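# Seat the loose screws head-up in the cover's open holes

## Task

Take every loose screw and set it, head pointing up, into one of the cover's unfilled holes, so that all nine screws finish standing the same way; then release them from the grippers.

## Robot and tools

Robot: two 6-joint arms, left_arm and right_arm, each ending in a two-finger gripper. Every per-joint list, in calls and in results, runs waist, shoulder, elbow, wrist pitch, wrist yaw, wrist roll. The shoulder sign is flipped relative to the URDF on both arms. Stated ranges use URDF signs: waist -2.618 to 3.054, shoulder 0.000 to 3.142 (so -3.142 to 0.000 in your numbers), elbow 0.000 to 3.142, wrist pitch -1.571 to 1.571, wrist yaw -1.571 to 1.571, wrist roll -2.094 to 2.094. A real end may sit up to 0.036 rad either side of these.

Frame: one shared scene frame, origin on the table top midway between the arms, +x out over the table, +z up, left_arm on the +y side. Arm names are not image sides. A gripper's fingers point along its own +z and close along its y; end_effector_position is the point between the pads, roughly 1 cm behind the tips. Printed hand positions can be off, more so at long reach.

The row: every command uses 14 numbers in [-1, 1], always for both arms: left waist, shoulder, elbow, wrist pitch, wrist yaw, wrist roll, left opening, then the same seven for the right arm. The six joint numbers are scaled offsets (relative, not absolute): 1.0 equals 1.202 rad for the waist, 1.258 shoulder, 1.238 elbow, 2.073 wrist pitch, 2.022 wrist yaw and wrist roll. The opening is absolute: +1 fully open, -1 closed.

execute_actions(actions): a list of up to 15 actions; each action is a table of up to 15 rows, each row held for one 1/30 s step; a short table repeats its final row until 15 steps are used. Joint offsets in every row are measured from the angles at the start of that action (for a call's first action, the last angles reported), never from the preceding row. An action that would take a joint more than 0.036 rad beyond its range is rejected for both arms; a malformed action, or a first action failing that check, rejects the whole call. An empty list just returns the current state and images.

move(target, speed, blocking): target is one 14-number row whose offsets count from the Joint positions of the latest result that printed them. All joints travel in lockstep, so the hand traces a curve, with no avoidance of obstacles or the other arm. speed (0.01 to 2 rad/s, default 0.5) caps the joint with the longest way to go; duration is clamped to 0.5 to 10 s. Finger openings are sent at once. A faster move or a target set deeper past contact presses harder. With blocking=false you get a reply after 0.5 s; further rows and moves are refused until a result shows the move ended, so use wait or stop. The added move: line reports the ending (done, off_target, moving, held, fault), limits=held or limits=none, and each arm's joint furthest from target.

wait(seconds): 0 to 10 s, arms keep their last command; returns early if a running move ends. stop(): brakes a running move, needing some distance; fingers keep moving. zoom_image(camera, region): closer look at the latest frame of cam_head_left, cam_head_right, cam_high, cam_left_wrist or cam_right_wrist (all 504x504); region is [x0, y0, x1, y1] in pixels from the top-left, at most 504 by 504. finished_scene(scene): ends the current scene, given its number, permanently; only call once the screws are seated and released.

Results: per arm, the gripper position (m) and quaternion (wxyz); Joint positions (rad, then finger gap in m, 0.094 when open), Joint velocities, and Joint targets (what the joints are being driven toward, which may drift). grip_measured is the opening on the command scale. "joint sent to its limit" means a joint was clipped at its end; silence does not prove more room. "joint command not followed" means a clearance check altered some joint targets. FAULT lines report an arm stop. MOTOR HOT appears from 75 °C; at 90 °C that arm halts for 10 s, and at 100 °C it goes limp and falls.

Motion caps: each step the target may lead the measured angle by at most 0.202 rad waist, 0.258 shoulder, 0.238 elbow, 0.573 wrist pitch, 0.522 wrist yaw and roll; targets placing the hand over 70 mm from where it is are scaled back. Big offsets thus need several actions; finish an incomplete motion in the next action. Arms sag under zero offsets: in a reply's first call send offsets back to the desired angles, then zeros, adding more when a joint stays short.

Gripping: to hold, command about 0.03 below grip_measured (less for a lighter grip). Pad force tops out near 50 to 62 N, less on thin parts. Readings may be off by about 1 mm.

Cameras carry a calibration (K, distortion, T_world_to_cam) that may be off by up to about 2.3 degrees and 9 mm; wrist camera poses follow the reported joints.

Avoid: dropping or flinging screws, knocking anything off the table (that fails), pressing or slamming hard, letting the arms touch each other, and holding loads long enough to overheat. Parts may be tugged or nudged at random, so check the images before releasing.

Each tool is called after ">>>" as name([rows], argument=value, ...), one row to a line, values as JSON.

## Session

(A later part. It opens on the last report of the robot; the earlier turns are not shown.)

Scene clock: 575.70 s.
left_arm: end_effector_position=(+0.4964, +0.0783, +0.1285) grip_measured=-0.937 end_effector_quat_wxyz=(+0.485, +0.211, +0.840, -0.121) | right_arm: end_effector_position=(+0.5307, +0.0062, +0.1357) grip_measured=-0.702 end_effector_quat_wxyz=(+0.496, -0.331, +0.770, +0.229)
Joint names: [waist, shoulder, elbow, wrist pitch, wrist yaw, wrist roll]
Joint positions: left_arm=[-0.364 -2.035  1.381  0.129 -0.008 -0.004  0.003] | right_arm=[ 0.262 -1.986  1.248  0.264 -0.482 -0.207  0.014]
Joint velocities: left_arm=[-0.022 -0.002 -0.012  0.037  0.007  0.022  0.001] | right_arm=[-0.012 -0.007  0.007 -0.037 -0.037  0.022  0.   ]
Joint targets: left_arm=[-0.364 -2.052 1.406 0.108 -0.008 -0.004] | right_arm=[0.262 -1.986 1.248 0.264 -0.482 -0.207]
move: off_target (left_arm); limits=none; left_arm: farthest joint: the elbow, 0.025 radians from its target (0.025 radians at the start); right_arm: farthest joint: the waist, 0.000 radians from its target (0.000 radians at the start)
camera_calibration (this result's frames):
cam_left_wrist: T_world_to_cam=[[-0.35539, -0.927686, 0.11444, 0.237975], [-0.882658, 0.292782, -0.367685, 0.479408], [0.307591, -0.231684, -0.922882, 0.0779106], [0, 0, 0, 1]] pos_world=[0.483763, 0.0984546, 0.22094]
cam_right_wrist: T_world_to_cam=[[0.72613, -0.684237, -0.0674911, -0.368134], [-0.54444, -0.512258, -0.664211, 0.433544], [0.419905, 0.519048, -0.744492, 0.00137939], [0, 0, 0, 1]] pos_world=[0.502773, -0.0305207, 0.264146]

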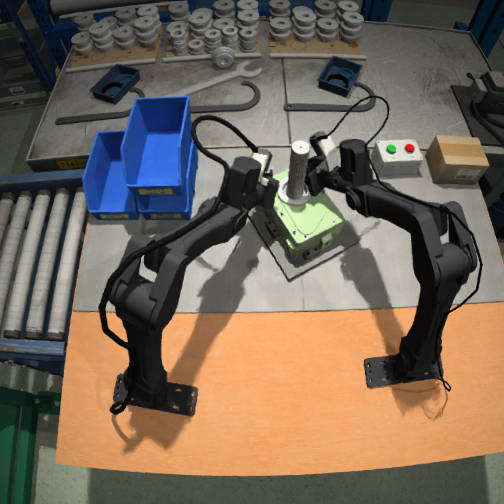

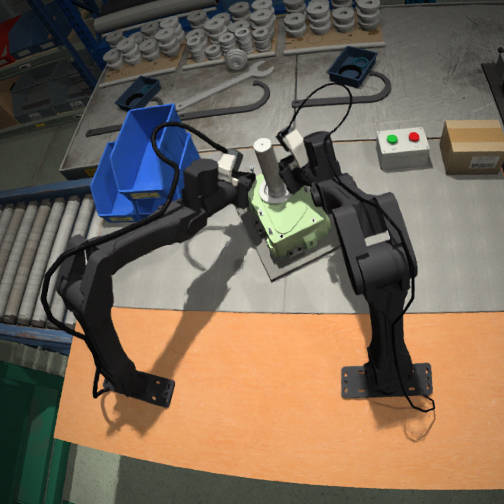

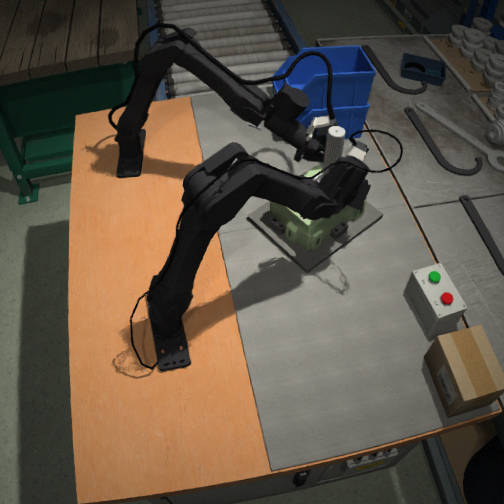

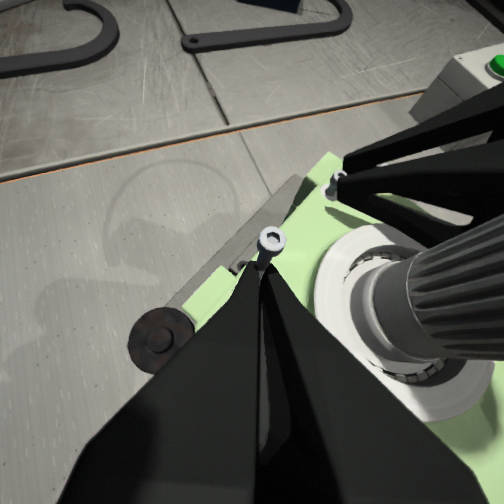

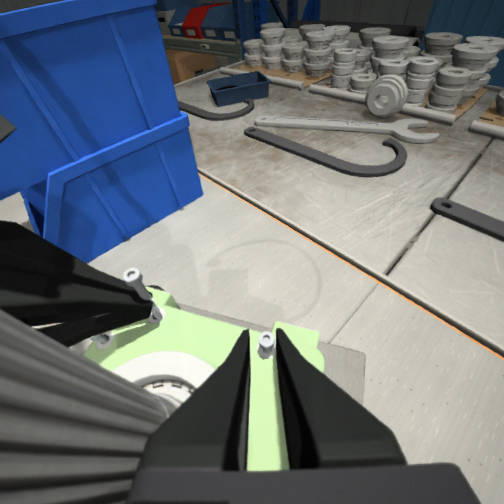

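>>> move(target=[0,0.029,0.02,-0.018,0,0,-0.97,0,0,0,0,0,0,-0.7], speed=0.03)

>>> move(target=[0,-0.024,0.02,-0.009,0,0,-0.97,0,0,0,0,0,0,-0.7], speed=0.015)

>>> zoom_image(camera="cam_right_wrist", region=[70,230,190,350])

Scene clock: 586.07 s.
left_arm: end_effector_position=(+0.4944, +0.0794, +0.1316) grip_measured=-0.937 end_effector_quat_wxyz=(+0.482, +0.211, +0.842, -0.120) | right_arm: end_effector_position=(+0.5307, +0.0062, +0.1357) grip_measured=-0.702 end_effector_quat_wxyz=(+0.496, -0.331, +0.770, +0.229)
Joint names: [waist, shoulder, elbow, wrist pitch, wrist yaw, wrist roll]
Joint positions: left_arm=[-0.364 -2.024  1.381  0.113 -0.008 -0.004  0.003] | right_arm=[ 0.262 -1.986  1.248  0.264 -0.482 -0.207  0.014]
Joint velocities: left_arm=[ 0.007  0.002  0.007 -0.007 -0.037  0.007  0.   ] | right_arm=[ 0.012 -0.007  0.012  0.066 -0.066  0.037  0.001]
Joint targets: left_arm=[-0.364 -1.999 1.406 0.092 -0.008 -0.004] | right_arm=[0.262 -1.986 1.248 0.264 -0.482 -0.207]
move: off_target (left_arm); limits=none; left_arm: farthest joint: the shoulder, 0.025 radians from its target (0.037 radians at the start); right_arm: farthest joint: the waist, 0.000 radians from its target (0.000 radians at the start)
camera_calibration (this result's frames):
cam_left_wrist: T_world_to_cam=[[-0.354893, -0.927957, 0.113784, 0.237783], [-0.88425, 0.29365, -0.363143, 0.478605], [0.303568, -0.229491, -0.92476, 0.0836439], [0, 0, 0, 1]] pos_world=[0.482202, 0.0993055, 0.224096]
cam_right_wrist: T_world_to_cam=[[0.72613, -0.684237, -0.0674911, -0.368134], [-0.54444, -0.512258, -0.664211, 0.433544], [0.419905, 0.519048, -0.744492, 0.00137939], [0, 0, 0, 1]] pos_world=[0.502773, -0.0305207, 0.264146]

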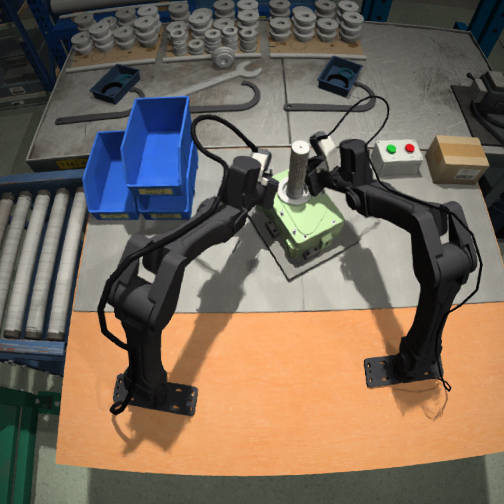

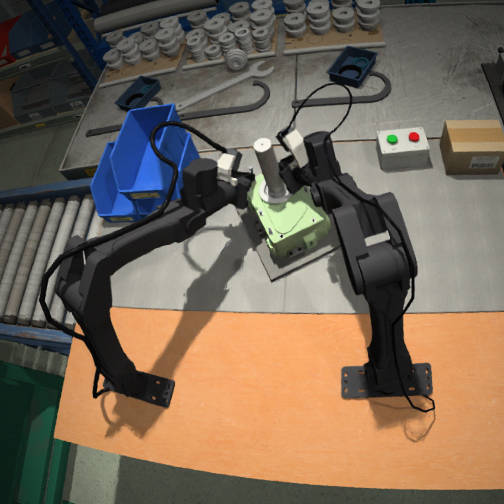

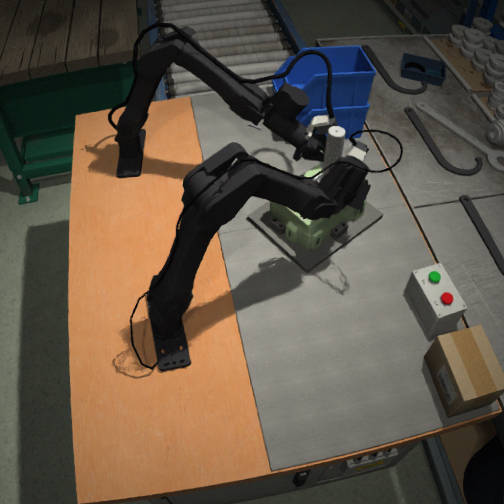

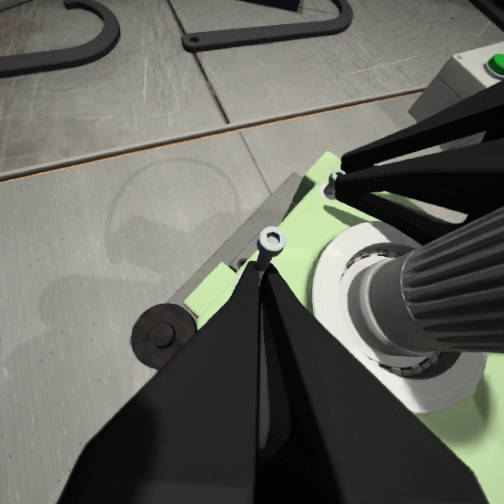

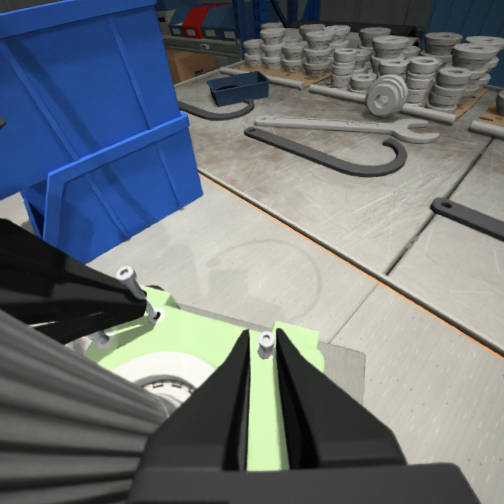

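Scene clock: 588.30 s.
left_arm: end_effector_position=(+0.4947, +0.0792, +0.1284) grip_measured=-0.937 end_effector_quat_wxyz=(+0.481, +0.211, +0.843, -0.120) | right_arm: end_effector_position=(+0.5307, +0.0062, +0.1357) grip_measured=-0.702 end_effector_quat_wxyz=(+0.496, -0.331, +0.770, +0.229)
Joint names: [waist, shoulder, elbow, wrist pitch, wrist yaw, wrist roll]
Joint positions: left_arm=[-0.364 -2.03   1.381  0.115 -0.008 -0.004  0.003] | right_arm=[ 0.262 -1.986  1.248  0.264 -0.482 -0.207  0.014]
Joint velocities: left_arm=[ 0.007  0.012 -0.002 -0.007  0.066  0.007  0.001] | right_arm=[-0.002  0.012  0.002 -0.095  0.037  0.037 -0.001]
Joint targets: left_arm=[-0.364 -2.054 1.406 0.094 -0.008 -0.004] | right_arm=[0.262 -1.986 1.248 0.264 -0.482 -0.207]
move: off_target (left_arm); limits=none; left_arm: farthest joint: the elbow, 0.025 radians from its target (0.025 radians at the start); right_arm: farthest joint: the waist, 0.000 radians from its target (0.000 radians at the start)
camera_calibration (this result's frames):
cam_left_wrist: T_world_to_cam=[[-0.354437, -0.928206, 0.113176, 0.237982], [-0.885701, 0.294441, -0.358941, 0.477833], [0.299848, -0.227463, -0.926473, 0.082432], [0, 0, 0, 1]] pos_world=[0.482849, 0.0989528, 0.220951]
cam_right_wrist: T_world_to_cam=[[0.72613, -0.684237, -0.0674911, -0.368134], [-0.54444, -0.512258, -0.664211, 0.433544], [0.419905, 0.519048, -0.744492, 0.00137939], [0, 0, 0, 1]] pos_world=[0.502773, -0.0305207, 0.264146]

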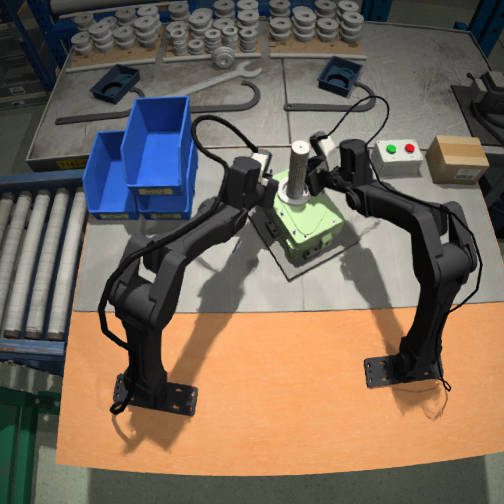

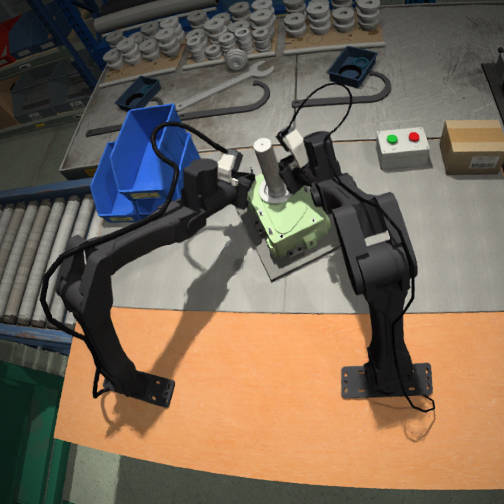

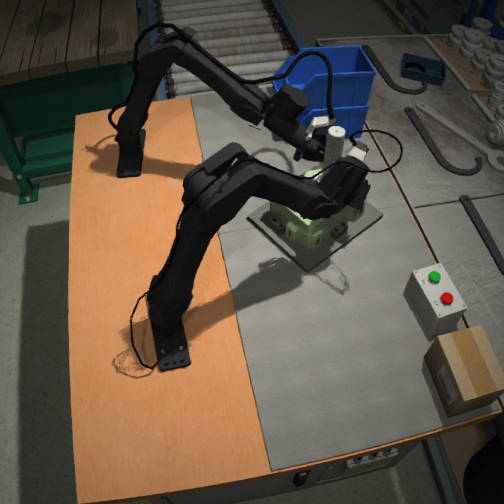

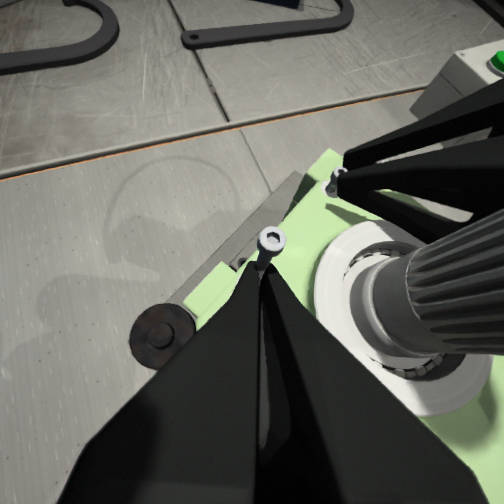

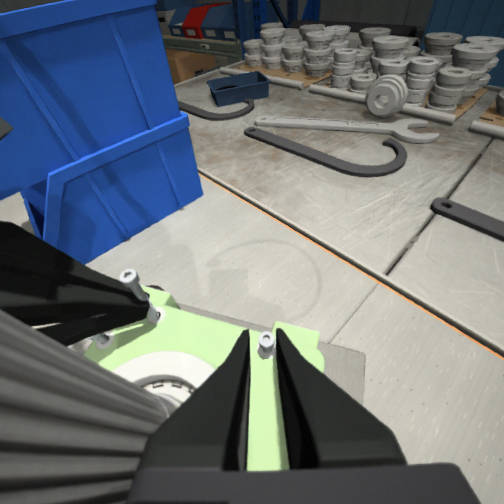

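Region (70, 230, 190, 350) of cam_right_wrist's 504x504 image, scaled by 4.200, with more detail than that image has.

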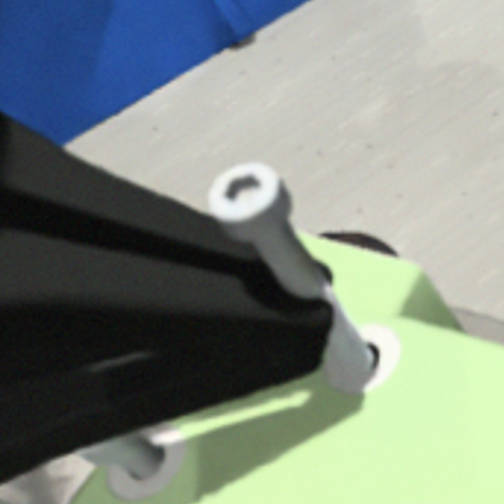

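Now near side; yaw negative slowly while pressing.

>>> move(target=[0,-0.019,0.02,-0.009,-0.0095,0,-0.97,0,0,0,0,0,0,-0.7], speed=0.01)

>>> zoom_image(camera="cam_right_wrist", region=[70,230,190,350])

Scene clock: 596.17 s.
left_arm: end_effector_position=(+0.4954, +0.0802, +0.1287) grip_measured=-0.937 end_effector_quat_wxyz=(+0.482, +0.210, +0.843, -0.117) | right_arm: end_effector_position=(+0.5307, +0.0062, +0.1357) grip_measured=-0.702 end_effector_quat_wxyz=(+0.496, -0.331, +0.770, +0.229)
Joint names: [waist, shoulder, elbow, wrist pitch, wrist yaw, wrist roll]
Joint positions: left_arm=[-0.364 -2.03   1.381  0.116 -0.014 -0.004  0.003] | right_arm=[ 0.262 -1.986  1.248  0.264 -0.482 -0.207  0.014]
Joint velocities: left_arm=[-0.002 -0.002 -0.007 -0.007 -0.051 -0.007  0.001] | right_arm=[-0.007  0.002 -0.012 -0.007 -0.051 -0.037 -0.001]
Joint targets: left_arm=[-0.364 -2.054 1.406 0.096 -0.027 -0.004] | right_arm=[0.262 -1.986 1.248 0.264 -0.482 -0.207]
move: off_target (left_arm); limits=none; left_arm: farthest joint: the elbow, 0.025 radians from its target (0.025 radians at the start); right_arm: farthest joint: the waist, 0.000 radians from its target (0.000 radians at the start)
camera_calibration (this result's frames):
cam_left_wrist: T_world_to_cam=[[-0.349574, -0.930413, 0.110136, 0.237217], [-0.886283, 0.290274, -0.360894, 0.479185], [0.303811, -0.223771, -0.926081, 0.0804276], [0, 0, 0, 1]] pos_world=[0.483183, 0.0996124, 0.221291]
cam_right_wrist: T_world_to_cam=[[0.72613, -0.684237, -0.0674911, -0.368134], [-0.54444, -0.512258, -0.664211, 0.433544], [0.419905, 0.519048, -0.744492, 0.00137939], [0, 0, 0, 1]] pos_world=[0.502773, -0.0305207, 0.264146]

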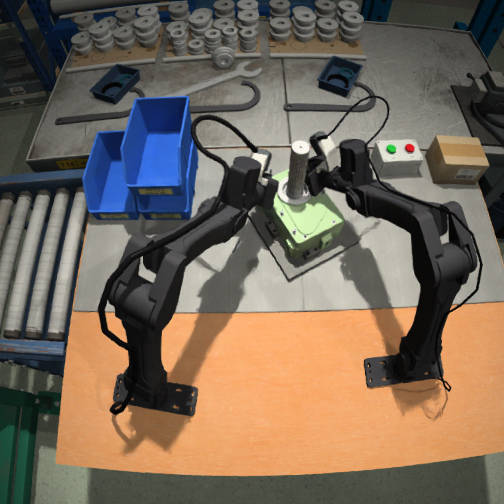

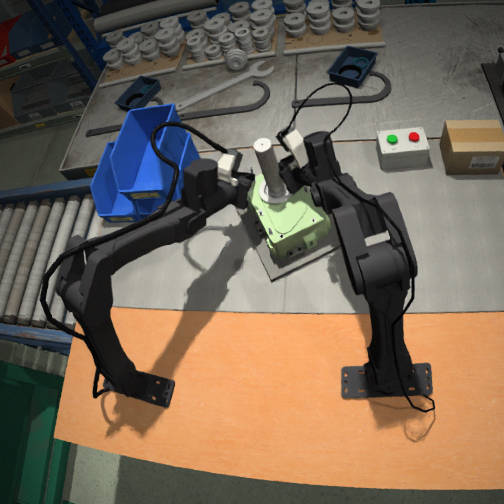

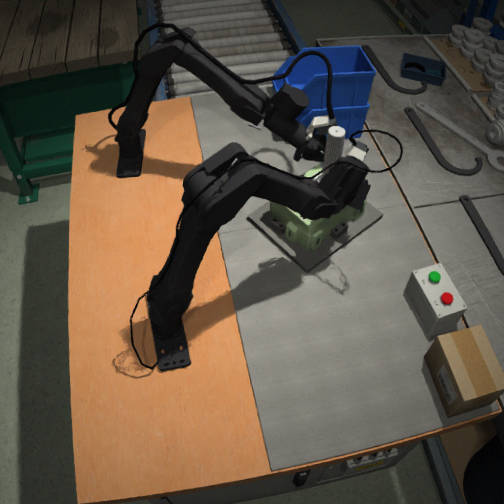

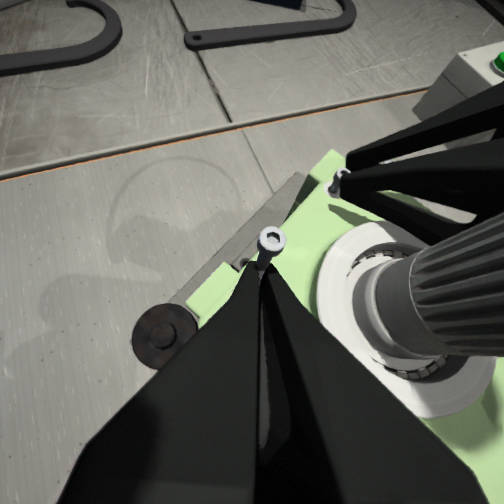

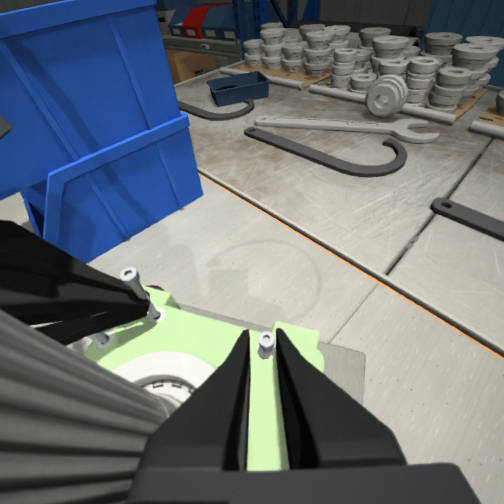

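Region (70, 230, 190, 350) of cam_right_wrist's 504x504 image, scaled by 4.200, with more detail than that image has.

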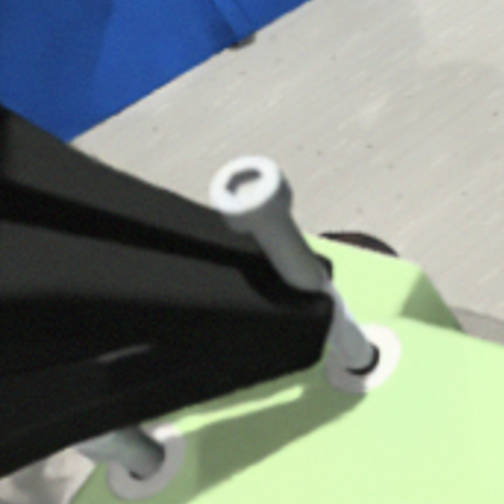

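>>> move(target=[0,-0.026,0.02,-0.012,0,0,-0.97,0,0,0,0,0,0,-0.7], speed=0.02)

>>> zoom_image(camera="cam_right_wrist", region=[70,230,190,350])

Scene clock: 602.43 s.
left_arm: end_effector_position=(+0.4973, +0.0791, +0.1281) grip_measured=-0.937 end_effector_quat_wxyz=(+0.483, +0.209, +0.842, -0.118) | right_arm: end_effector_position=(+0.5307, +0.0062, +0.1357) grip_measured=-0.702 end_effector_quat_wxyz=(+0.496, -0.331, +0.770, +0.229)
Joint names: [waist, shoulder, elbow, wrist pitch, wrist yaw, wrist roll]
Joint positions: left_arm=[-0.364 -2.038  1.387  0.121 -0.014 -0.004  0.003] | right_arm=[ 0.262 -1.986  1.248  0.264 -0.482 -0.207  0.014]
Joint velocities: left_arm=[ 0.012  0.002  0.012  0.11  -0.022 -0.022 -0.001] | right_arm=[ 0.022  0.017  0.002 -0.037  0.051 -0.051 -0.001]
Joint targets: left_arm=[-0.364 -2.063 1.406 0.091 -0.014 -0.004] | right_arm=[0.262 -1.986 1.248 0.264 -0.482 -0.207]
move: off_target (left_arm); limits=none; left_arm: farthest joint: the wrist pitch, 0.030 radians from its target (0.025 radians at the start); right_arm: farthest joint: the waist, 0.000 radians from its target (0.000 radians at the start)
camera_calibration (this result's frames):
cam_left_wrist: T_world_to_cam=[[-0.34987, -0.930252, 0.110558, 0.237074], [-0.885312, 0.289744, -0.363691, 0.480817], [0.306291, -0.225123, -0.924935, 0.0777641], [0, 0, 0, 1]] pos_world=[0.4848, 0.0987311, 0.220585]
cam_right_wrist: T_world_to_cam=[[0.72613, -0.684237, -0.0674911, -0.368134], [-0.54444, -0.512258, -0.664211, 0.433544], [0.419905, 0.519048, -0.744492, 0.00137939], [0, 0, 0, 1]] pos_world=[0.502773, -0.0305207, 0.264146]

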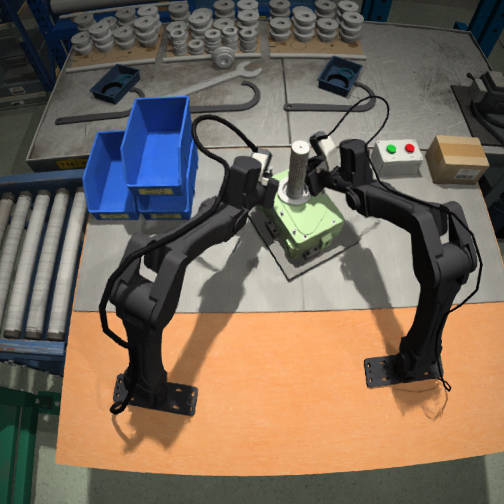

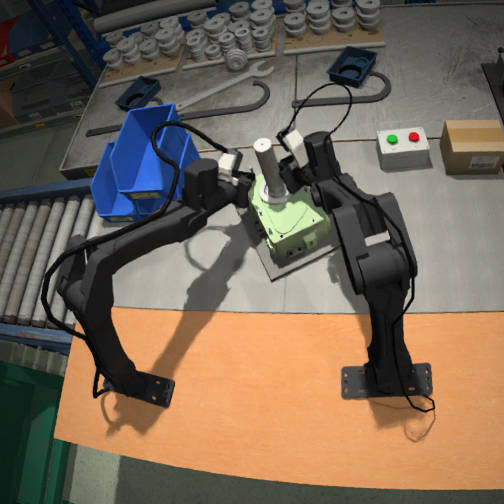

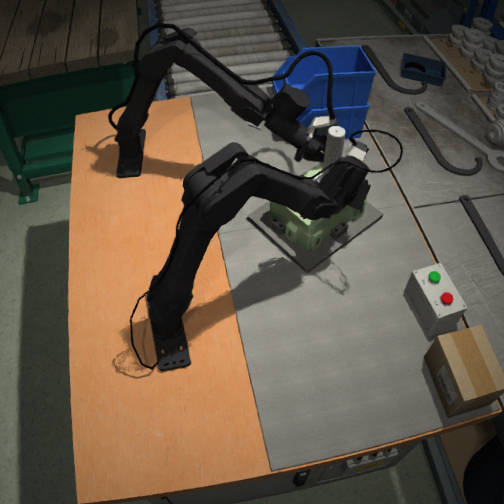

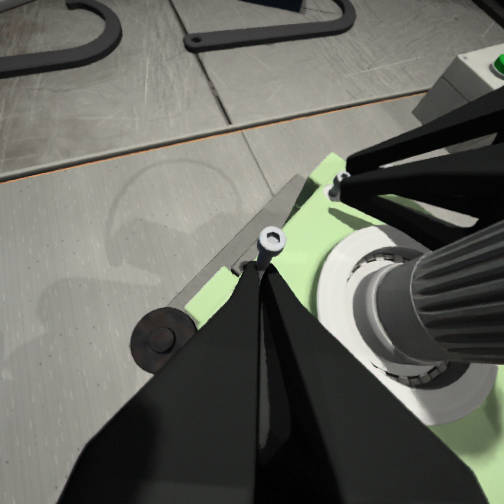

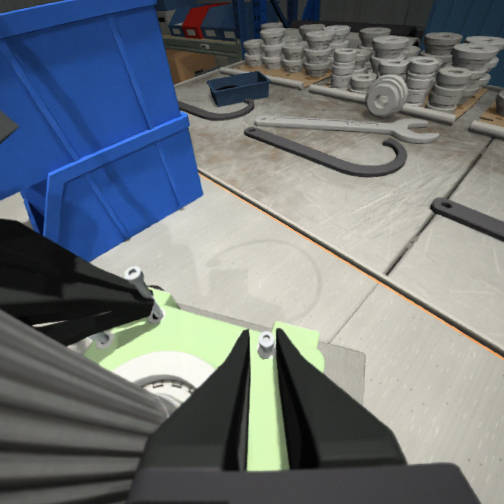

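Region (70, 230, 190, 350) of cam_right_wrist's 504x504 image, scaled by 4.200, with more detail than that image has.

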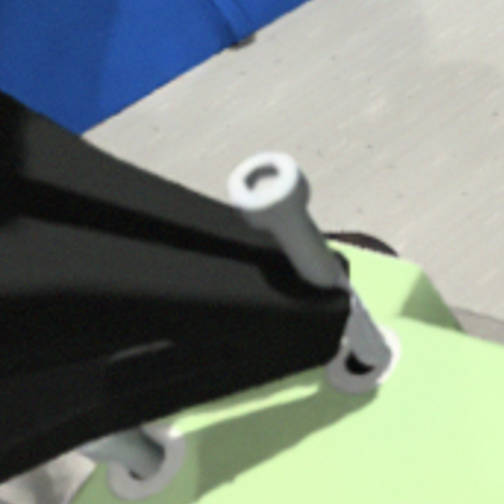

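>>> move(target=[0,0.026,-0.017,-0.012,0,0,-0.97,0,0,0,0,0,0,-0.7], speed=0.02)

>>> zoom_image(camera="cam_right_wrist", region=[70,230,190,350])

>>> zoom_image(camera="cam_left_wrist", region=[230,230,300,330])

Scene clock: 611.90 s.
left_arm: end_effector_position=(+0.4968, +0.0794, +0.1318) grip_measured=-0.937 end_effector_quat_wxyz=(+0.485, +0.209, +0.841, -0.118) | right_arm: end_effector_position=(+0.5307, +0.0062, +0.1357) grip_measured=-0.702 end_effector_quat_wxyz=(+0.496, -0.331, +0.770, +0.229)
Joint names: [waist, shoulder, elbow, wrist pitch, wrist yaw, wrist roll]
Joint positions: left_arm=[-0.364 -2.03   1.387  0.117 -0.014 -0.004  0.003] | right_arm=[ 0.262 -1.986  1.248  0.264 -0.482 -0.207  0.014]
Joint velocities: left_arm=[ 0.007  0.002  0.007 -0.066  0.007 -0.022 -0.   ] | right_arm=[-0.007  0.002  0.007 -0.066  0.007 -0.022 -0.   ]
Joint targets: left_arm=[-0.364 -2.005 1.366 0.096 -0.014 -0.004] | right_arm=[0.262 -1.986 1.248 0.264 -0.482 -0.207]
move: off_target (left_arm); limits=none; left_arm: farthest joint: the shoulder, 0.025 radians from its target (0.033 radians at the start); right_arm: farthest joint: the waist, 0.000 radians from its target (0.000 radians at the start)
camera_calibration (this result's frames):
cam_left_wrist: T_world_to_cam=[[-0.350278, -0.930029, 0.111136, 0.236852], [-0.883965, 0.28901, -0.367532, 0.481539], [0.309696, -0.226979, -0.923347, 0.0796483], [0, 0, 0, 1]] pos_world=[0.483961, 0.0991884, 0.224201]
cam_right_wrist: T_world_to_cam=[[0.72613, -0.684237, -0.0674911, -0.368134], [-0.54444, -0.512258, -0.664211, 0.433544], [0.419905, 0.519048, -0.744492, 0.00137939], [0, 0, 0, 1]] pos_world=[0.502773, -0.0305207, 0.264146]

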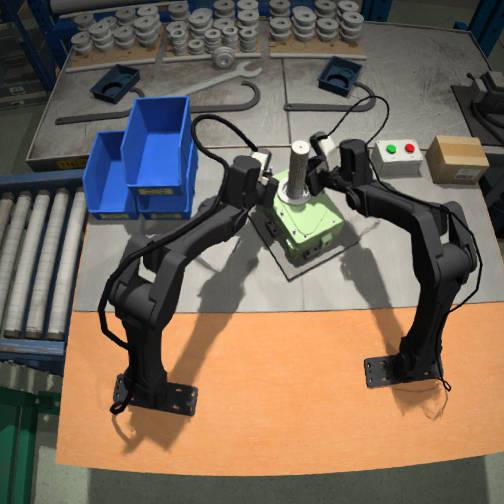

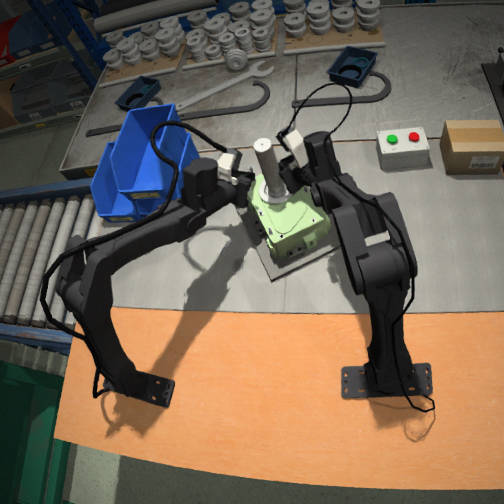

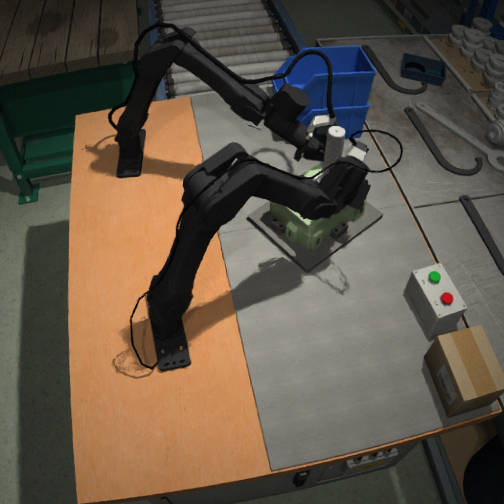

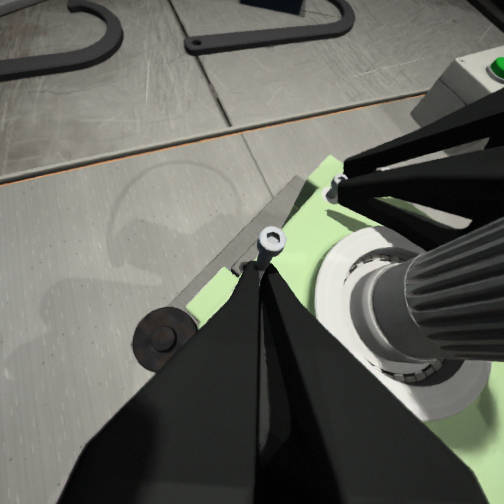

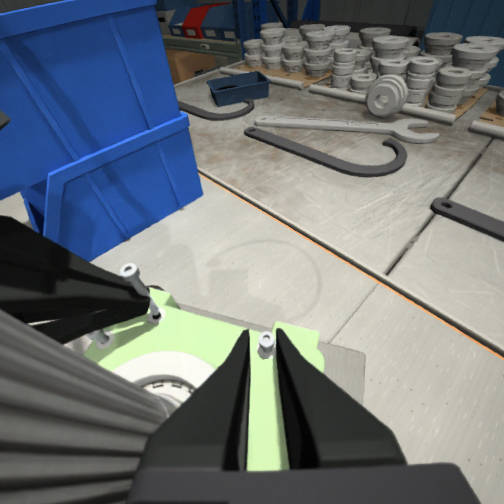

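Region (70, 230, 190, 350) of cam_right_wrist's 504x504 image, scaled by 4.200, with more detail than that image has.

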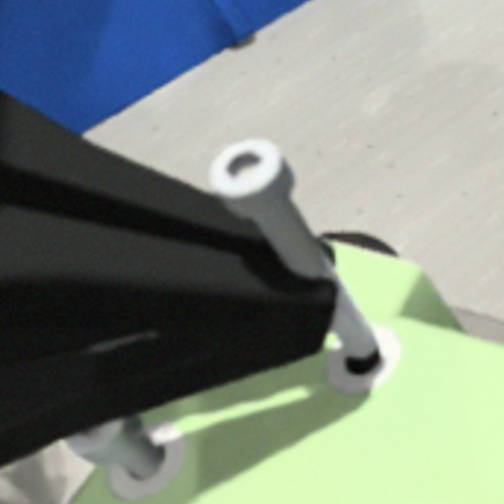

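Region (230, 230, 300, 330) of cam_left_wrist's 504x504 image, scaled by 5.040, with more detail than that image has; it fills the left 353 columns of this view, and the rest is white.

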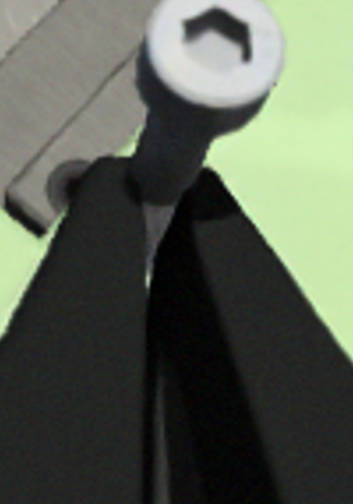

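>>> move(target=[0,0,-0.03,-0.01,0.0055,0,-0.97,0,0,0,0,0,0,-0.7], speed=0.015)

>>> zoom_image(camera="cam_right_wrist", region=[70,230,190,350])

Scene clock: 624.73 s.
left_arm: end_effector_position=(+0.4951, +0.0800, +0.1281) grip_measured=-0.937 end_effector_quat_wxyz=(+0.482, +0.210, +0.842, -0.118) | right_arm: end_effector_position=(+0.5307, +0.0062, +0.1357) grip_measured=-0.702 end_effector_quat_wxyz=(+0.496, -0.331, +0.770, +0.229)
Joint names: [waist, shoulder, elbow, wrist pitch, wrist yaw, wrist roll]
Joint positions: left_arm=[-0.364 -2.03   1.377  0.121 -0.012 -0.004  0.003] | right_arm=[ 0.262 -1.986  1.248  0.264 -0.482 -0.207  0.014]
Joint velocities: left_arm=[ 0.002  0.002  0.002 -0.066 -0.022  0.022 -0.001] | right_arm=[-0.007  0.002 -0.007 -0.037 -0.051  0.022 -0.001]
Joint targets: left_arm=[-0.364 -2.030 1.350 0.096 -0.003 -0.004] | right_arm=[0.262 -1.986 1.248 0.264 -0.482 -0.207]
move: off_target (left_arm); limits=none; left_arm: farthest joint: the elbow, 0.027 radians from its target (0.038 radians at the start); right_arm: farthest joint: the waist, 0.000 radians from its target (0.000 radians at the start)
camera_calibration (this result's frames):
cam_left_wrist: T_world_to_cam=[[-0.3512, -0.929662, 0.111298, 0.237566], [-0.885488, 0.291158, -0.36213, 0.478448], [0.304253, -0.225733, -0.925459, 0.0798223], [0, 0, 0, 1]] pos_world=[0.482807, 0.0995702, 0.220692]
cam_right_wrist: T_world_to_cam=[[0.72613, -0.684237, -0.0674911, -0.368134], [-0.54444, -0.512258, -0.664211, 0.433544], [0.419905, 0.519048, -0.744492, 0.00137939], [0, 0, 0, 1]] pos_world=[0.502773, -0.0305207, 0.264146]

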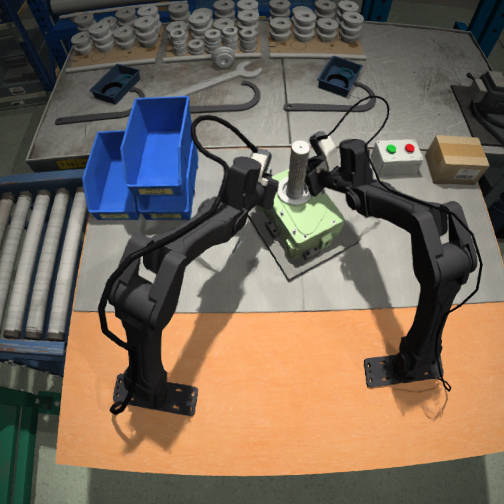

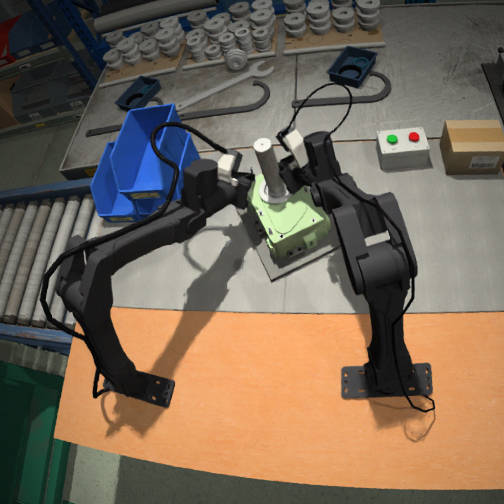

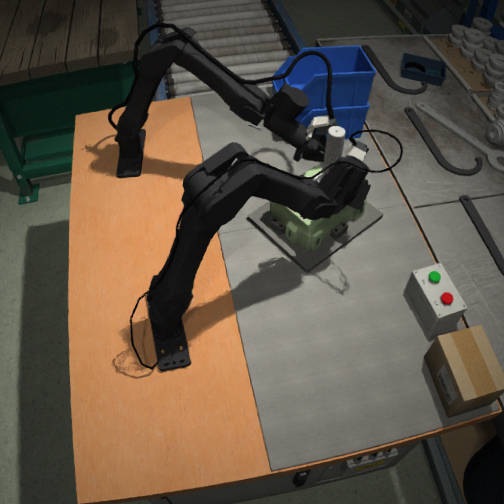

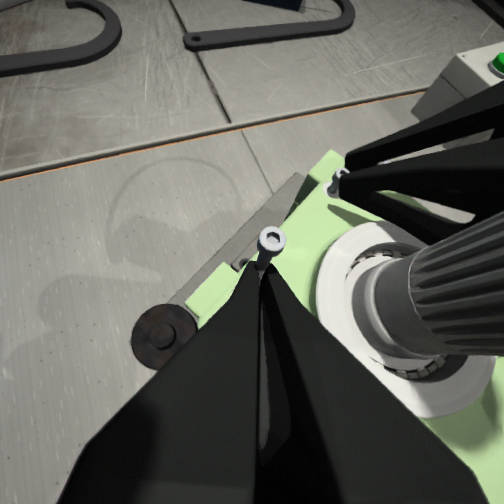

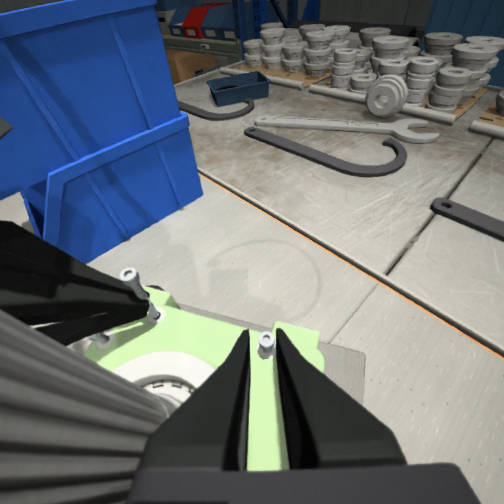

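Region (70, 230, 190, 350) of cam_right_wrist's 504x504 image, scaled by 4.200, with more detail than that image has.

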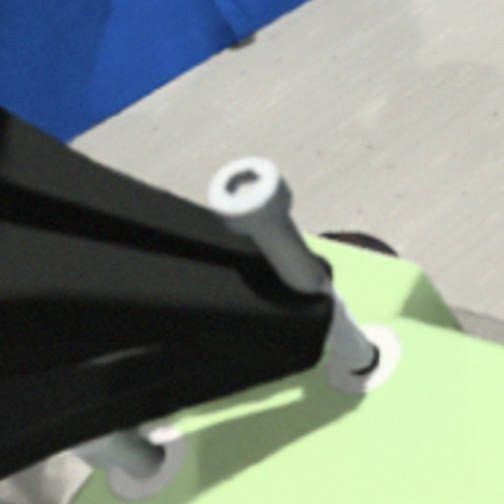

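Well centred. Loosen slightly so it slides in, guided by the fingers.

>>> move(target=[0,0,0,0,0,0,-0.9,0,0,0,0,0,0,-0.7])

>>> zoom_image(camera="cam_right_wrist", region=[70,230,190,350])

Scene clock: 629.73 s.
left_arm: end_effector_position=(+0.4954, +0.0798, +0.1286) grip_measured=-0.899 end_effector_quat_wxyz=(+0.483, +0.210, +0.842, -0.119) | right_arm: end_effector_position=(+0.5307, +0.0062, +0.1357) grip_measured=-0.702 end_effector_quat_wxyz=(+0.496, -0.331, +0.770, +0.229)
Joint names: [waist, shoulder, elbow, wrist pitch, wrist yaw, wrist roll]
Joint positions: left_arm=[-0.364 -2.03   1.377  0.125 -0.012 -0.004  0.005] | right_arm=[ 0.262 -1.986  1.248  0.264 -0.482 -0.207  0.014]
Joint velocities: left_arm=[-0.017 -0.007 -0.022  0.022 -0.007 -0.037 -0.   ] | right_arm=[-0.002  0.002 -0.017 -0.007 -0.066 -0.007 -0.002]
Joint targets: left_arm=[-0.364 -2.030 1.377 0.121 -0.012 -0.004] | right_arm=[0.262 -1.986 1.248 0.264 -0.482 -0.207]
move: done; limits=none; left_arm: farthest joint: the wrist pitch, 0.004 radians from its target (0.001 radians at the start); right_arm: farthest joint: the waist, 0.000 radians from its target (0.000 radians at the start)
camera_calibration (this result's frames):
cam_left_wrist: T_world_to_cam=[[-0.351461, -0.929519, 0.111663, 0.237542], [-0.884636, 0.290694, -0.364577, 0.478826], [0.306422, -0.226916, -0.924454, 0.0790497], [0, 0, 0, 1]] pos_world=[0.482851, 0.0995461, 0.221122]
cam_right_wrist: T_world_to_cam=[[0.72613, -0.684237, -0.0674911, -0.368134], [-0.54444, -0.512258, -0.664211, 0.433544], [0.419905, 0.519048, -0.744492, 0.00137939], [0, 0, 0, 1]] pos_world=[0.502773, -0.0305207, 0.264146]

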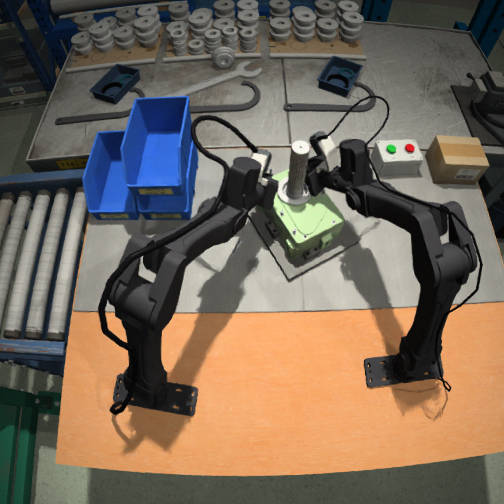

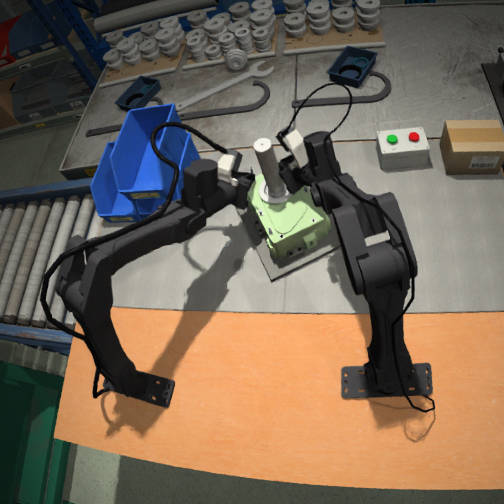

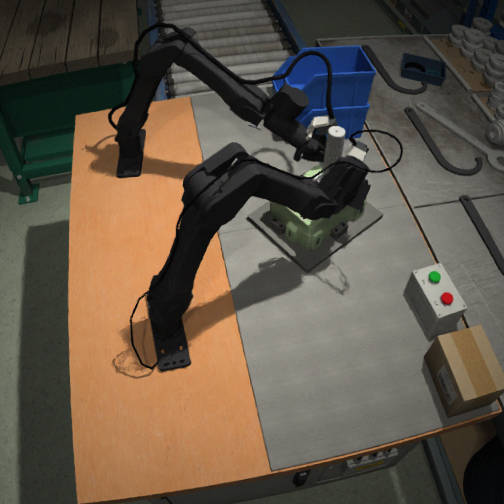

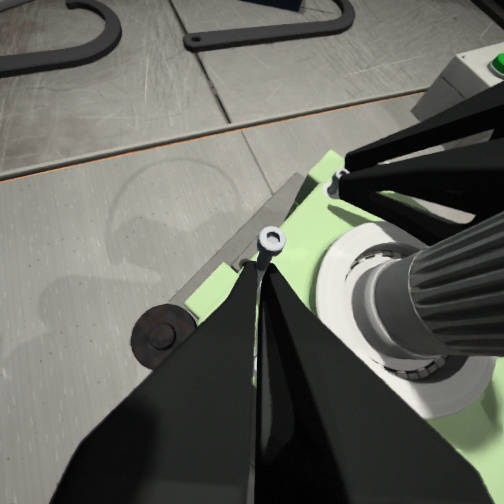

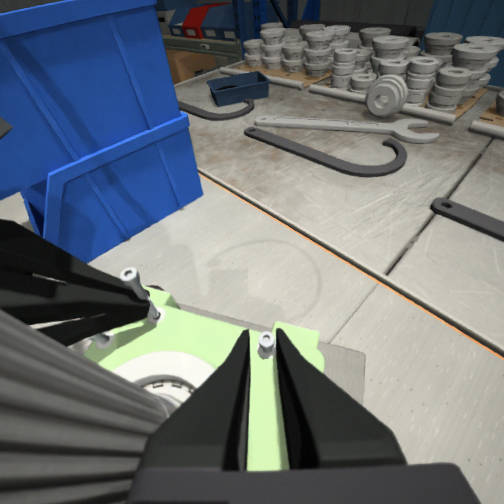

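Region (70, 230, 190, 350) of cam_right_wrist's 504x504 image, scaled by 4.200, with more detail than that image has.

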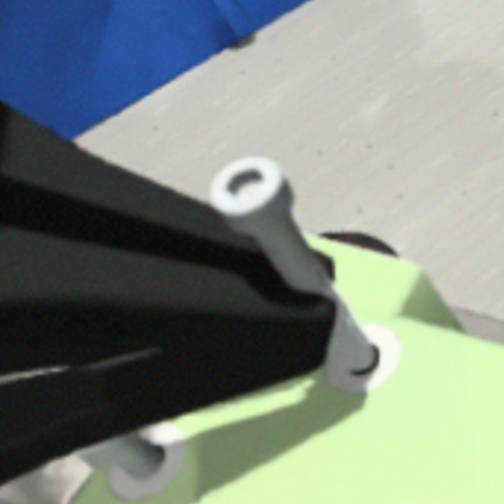

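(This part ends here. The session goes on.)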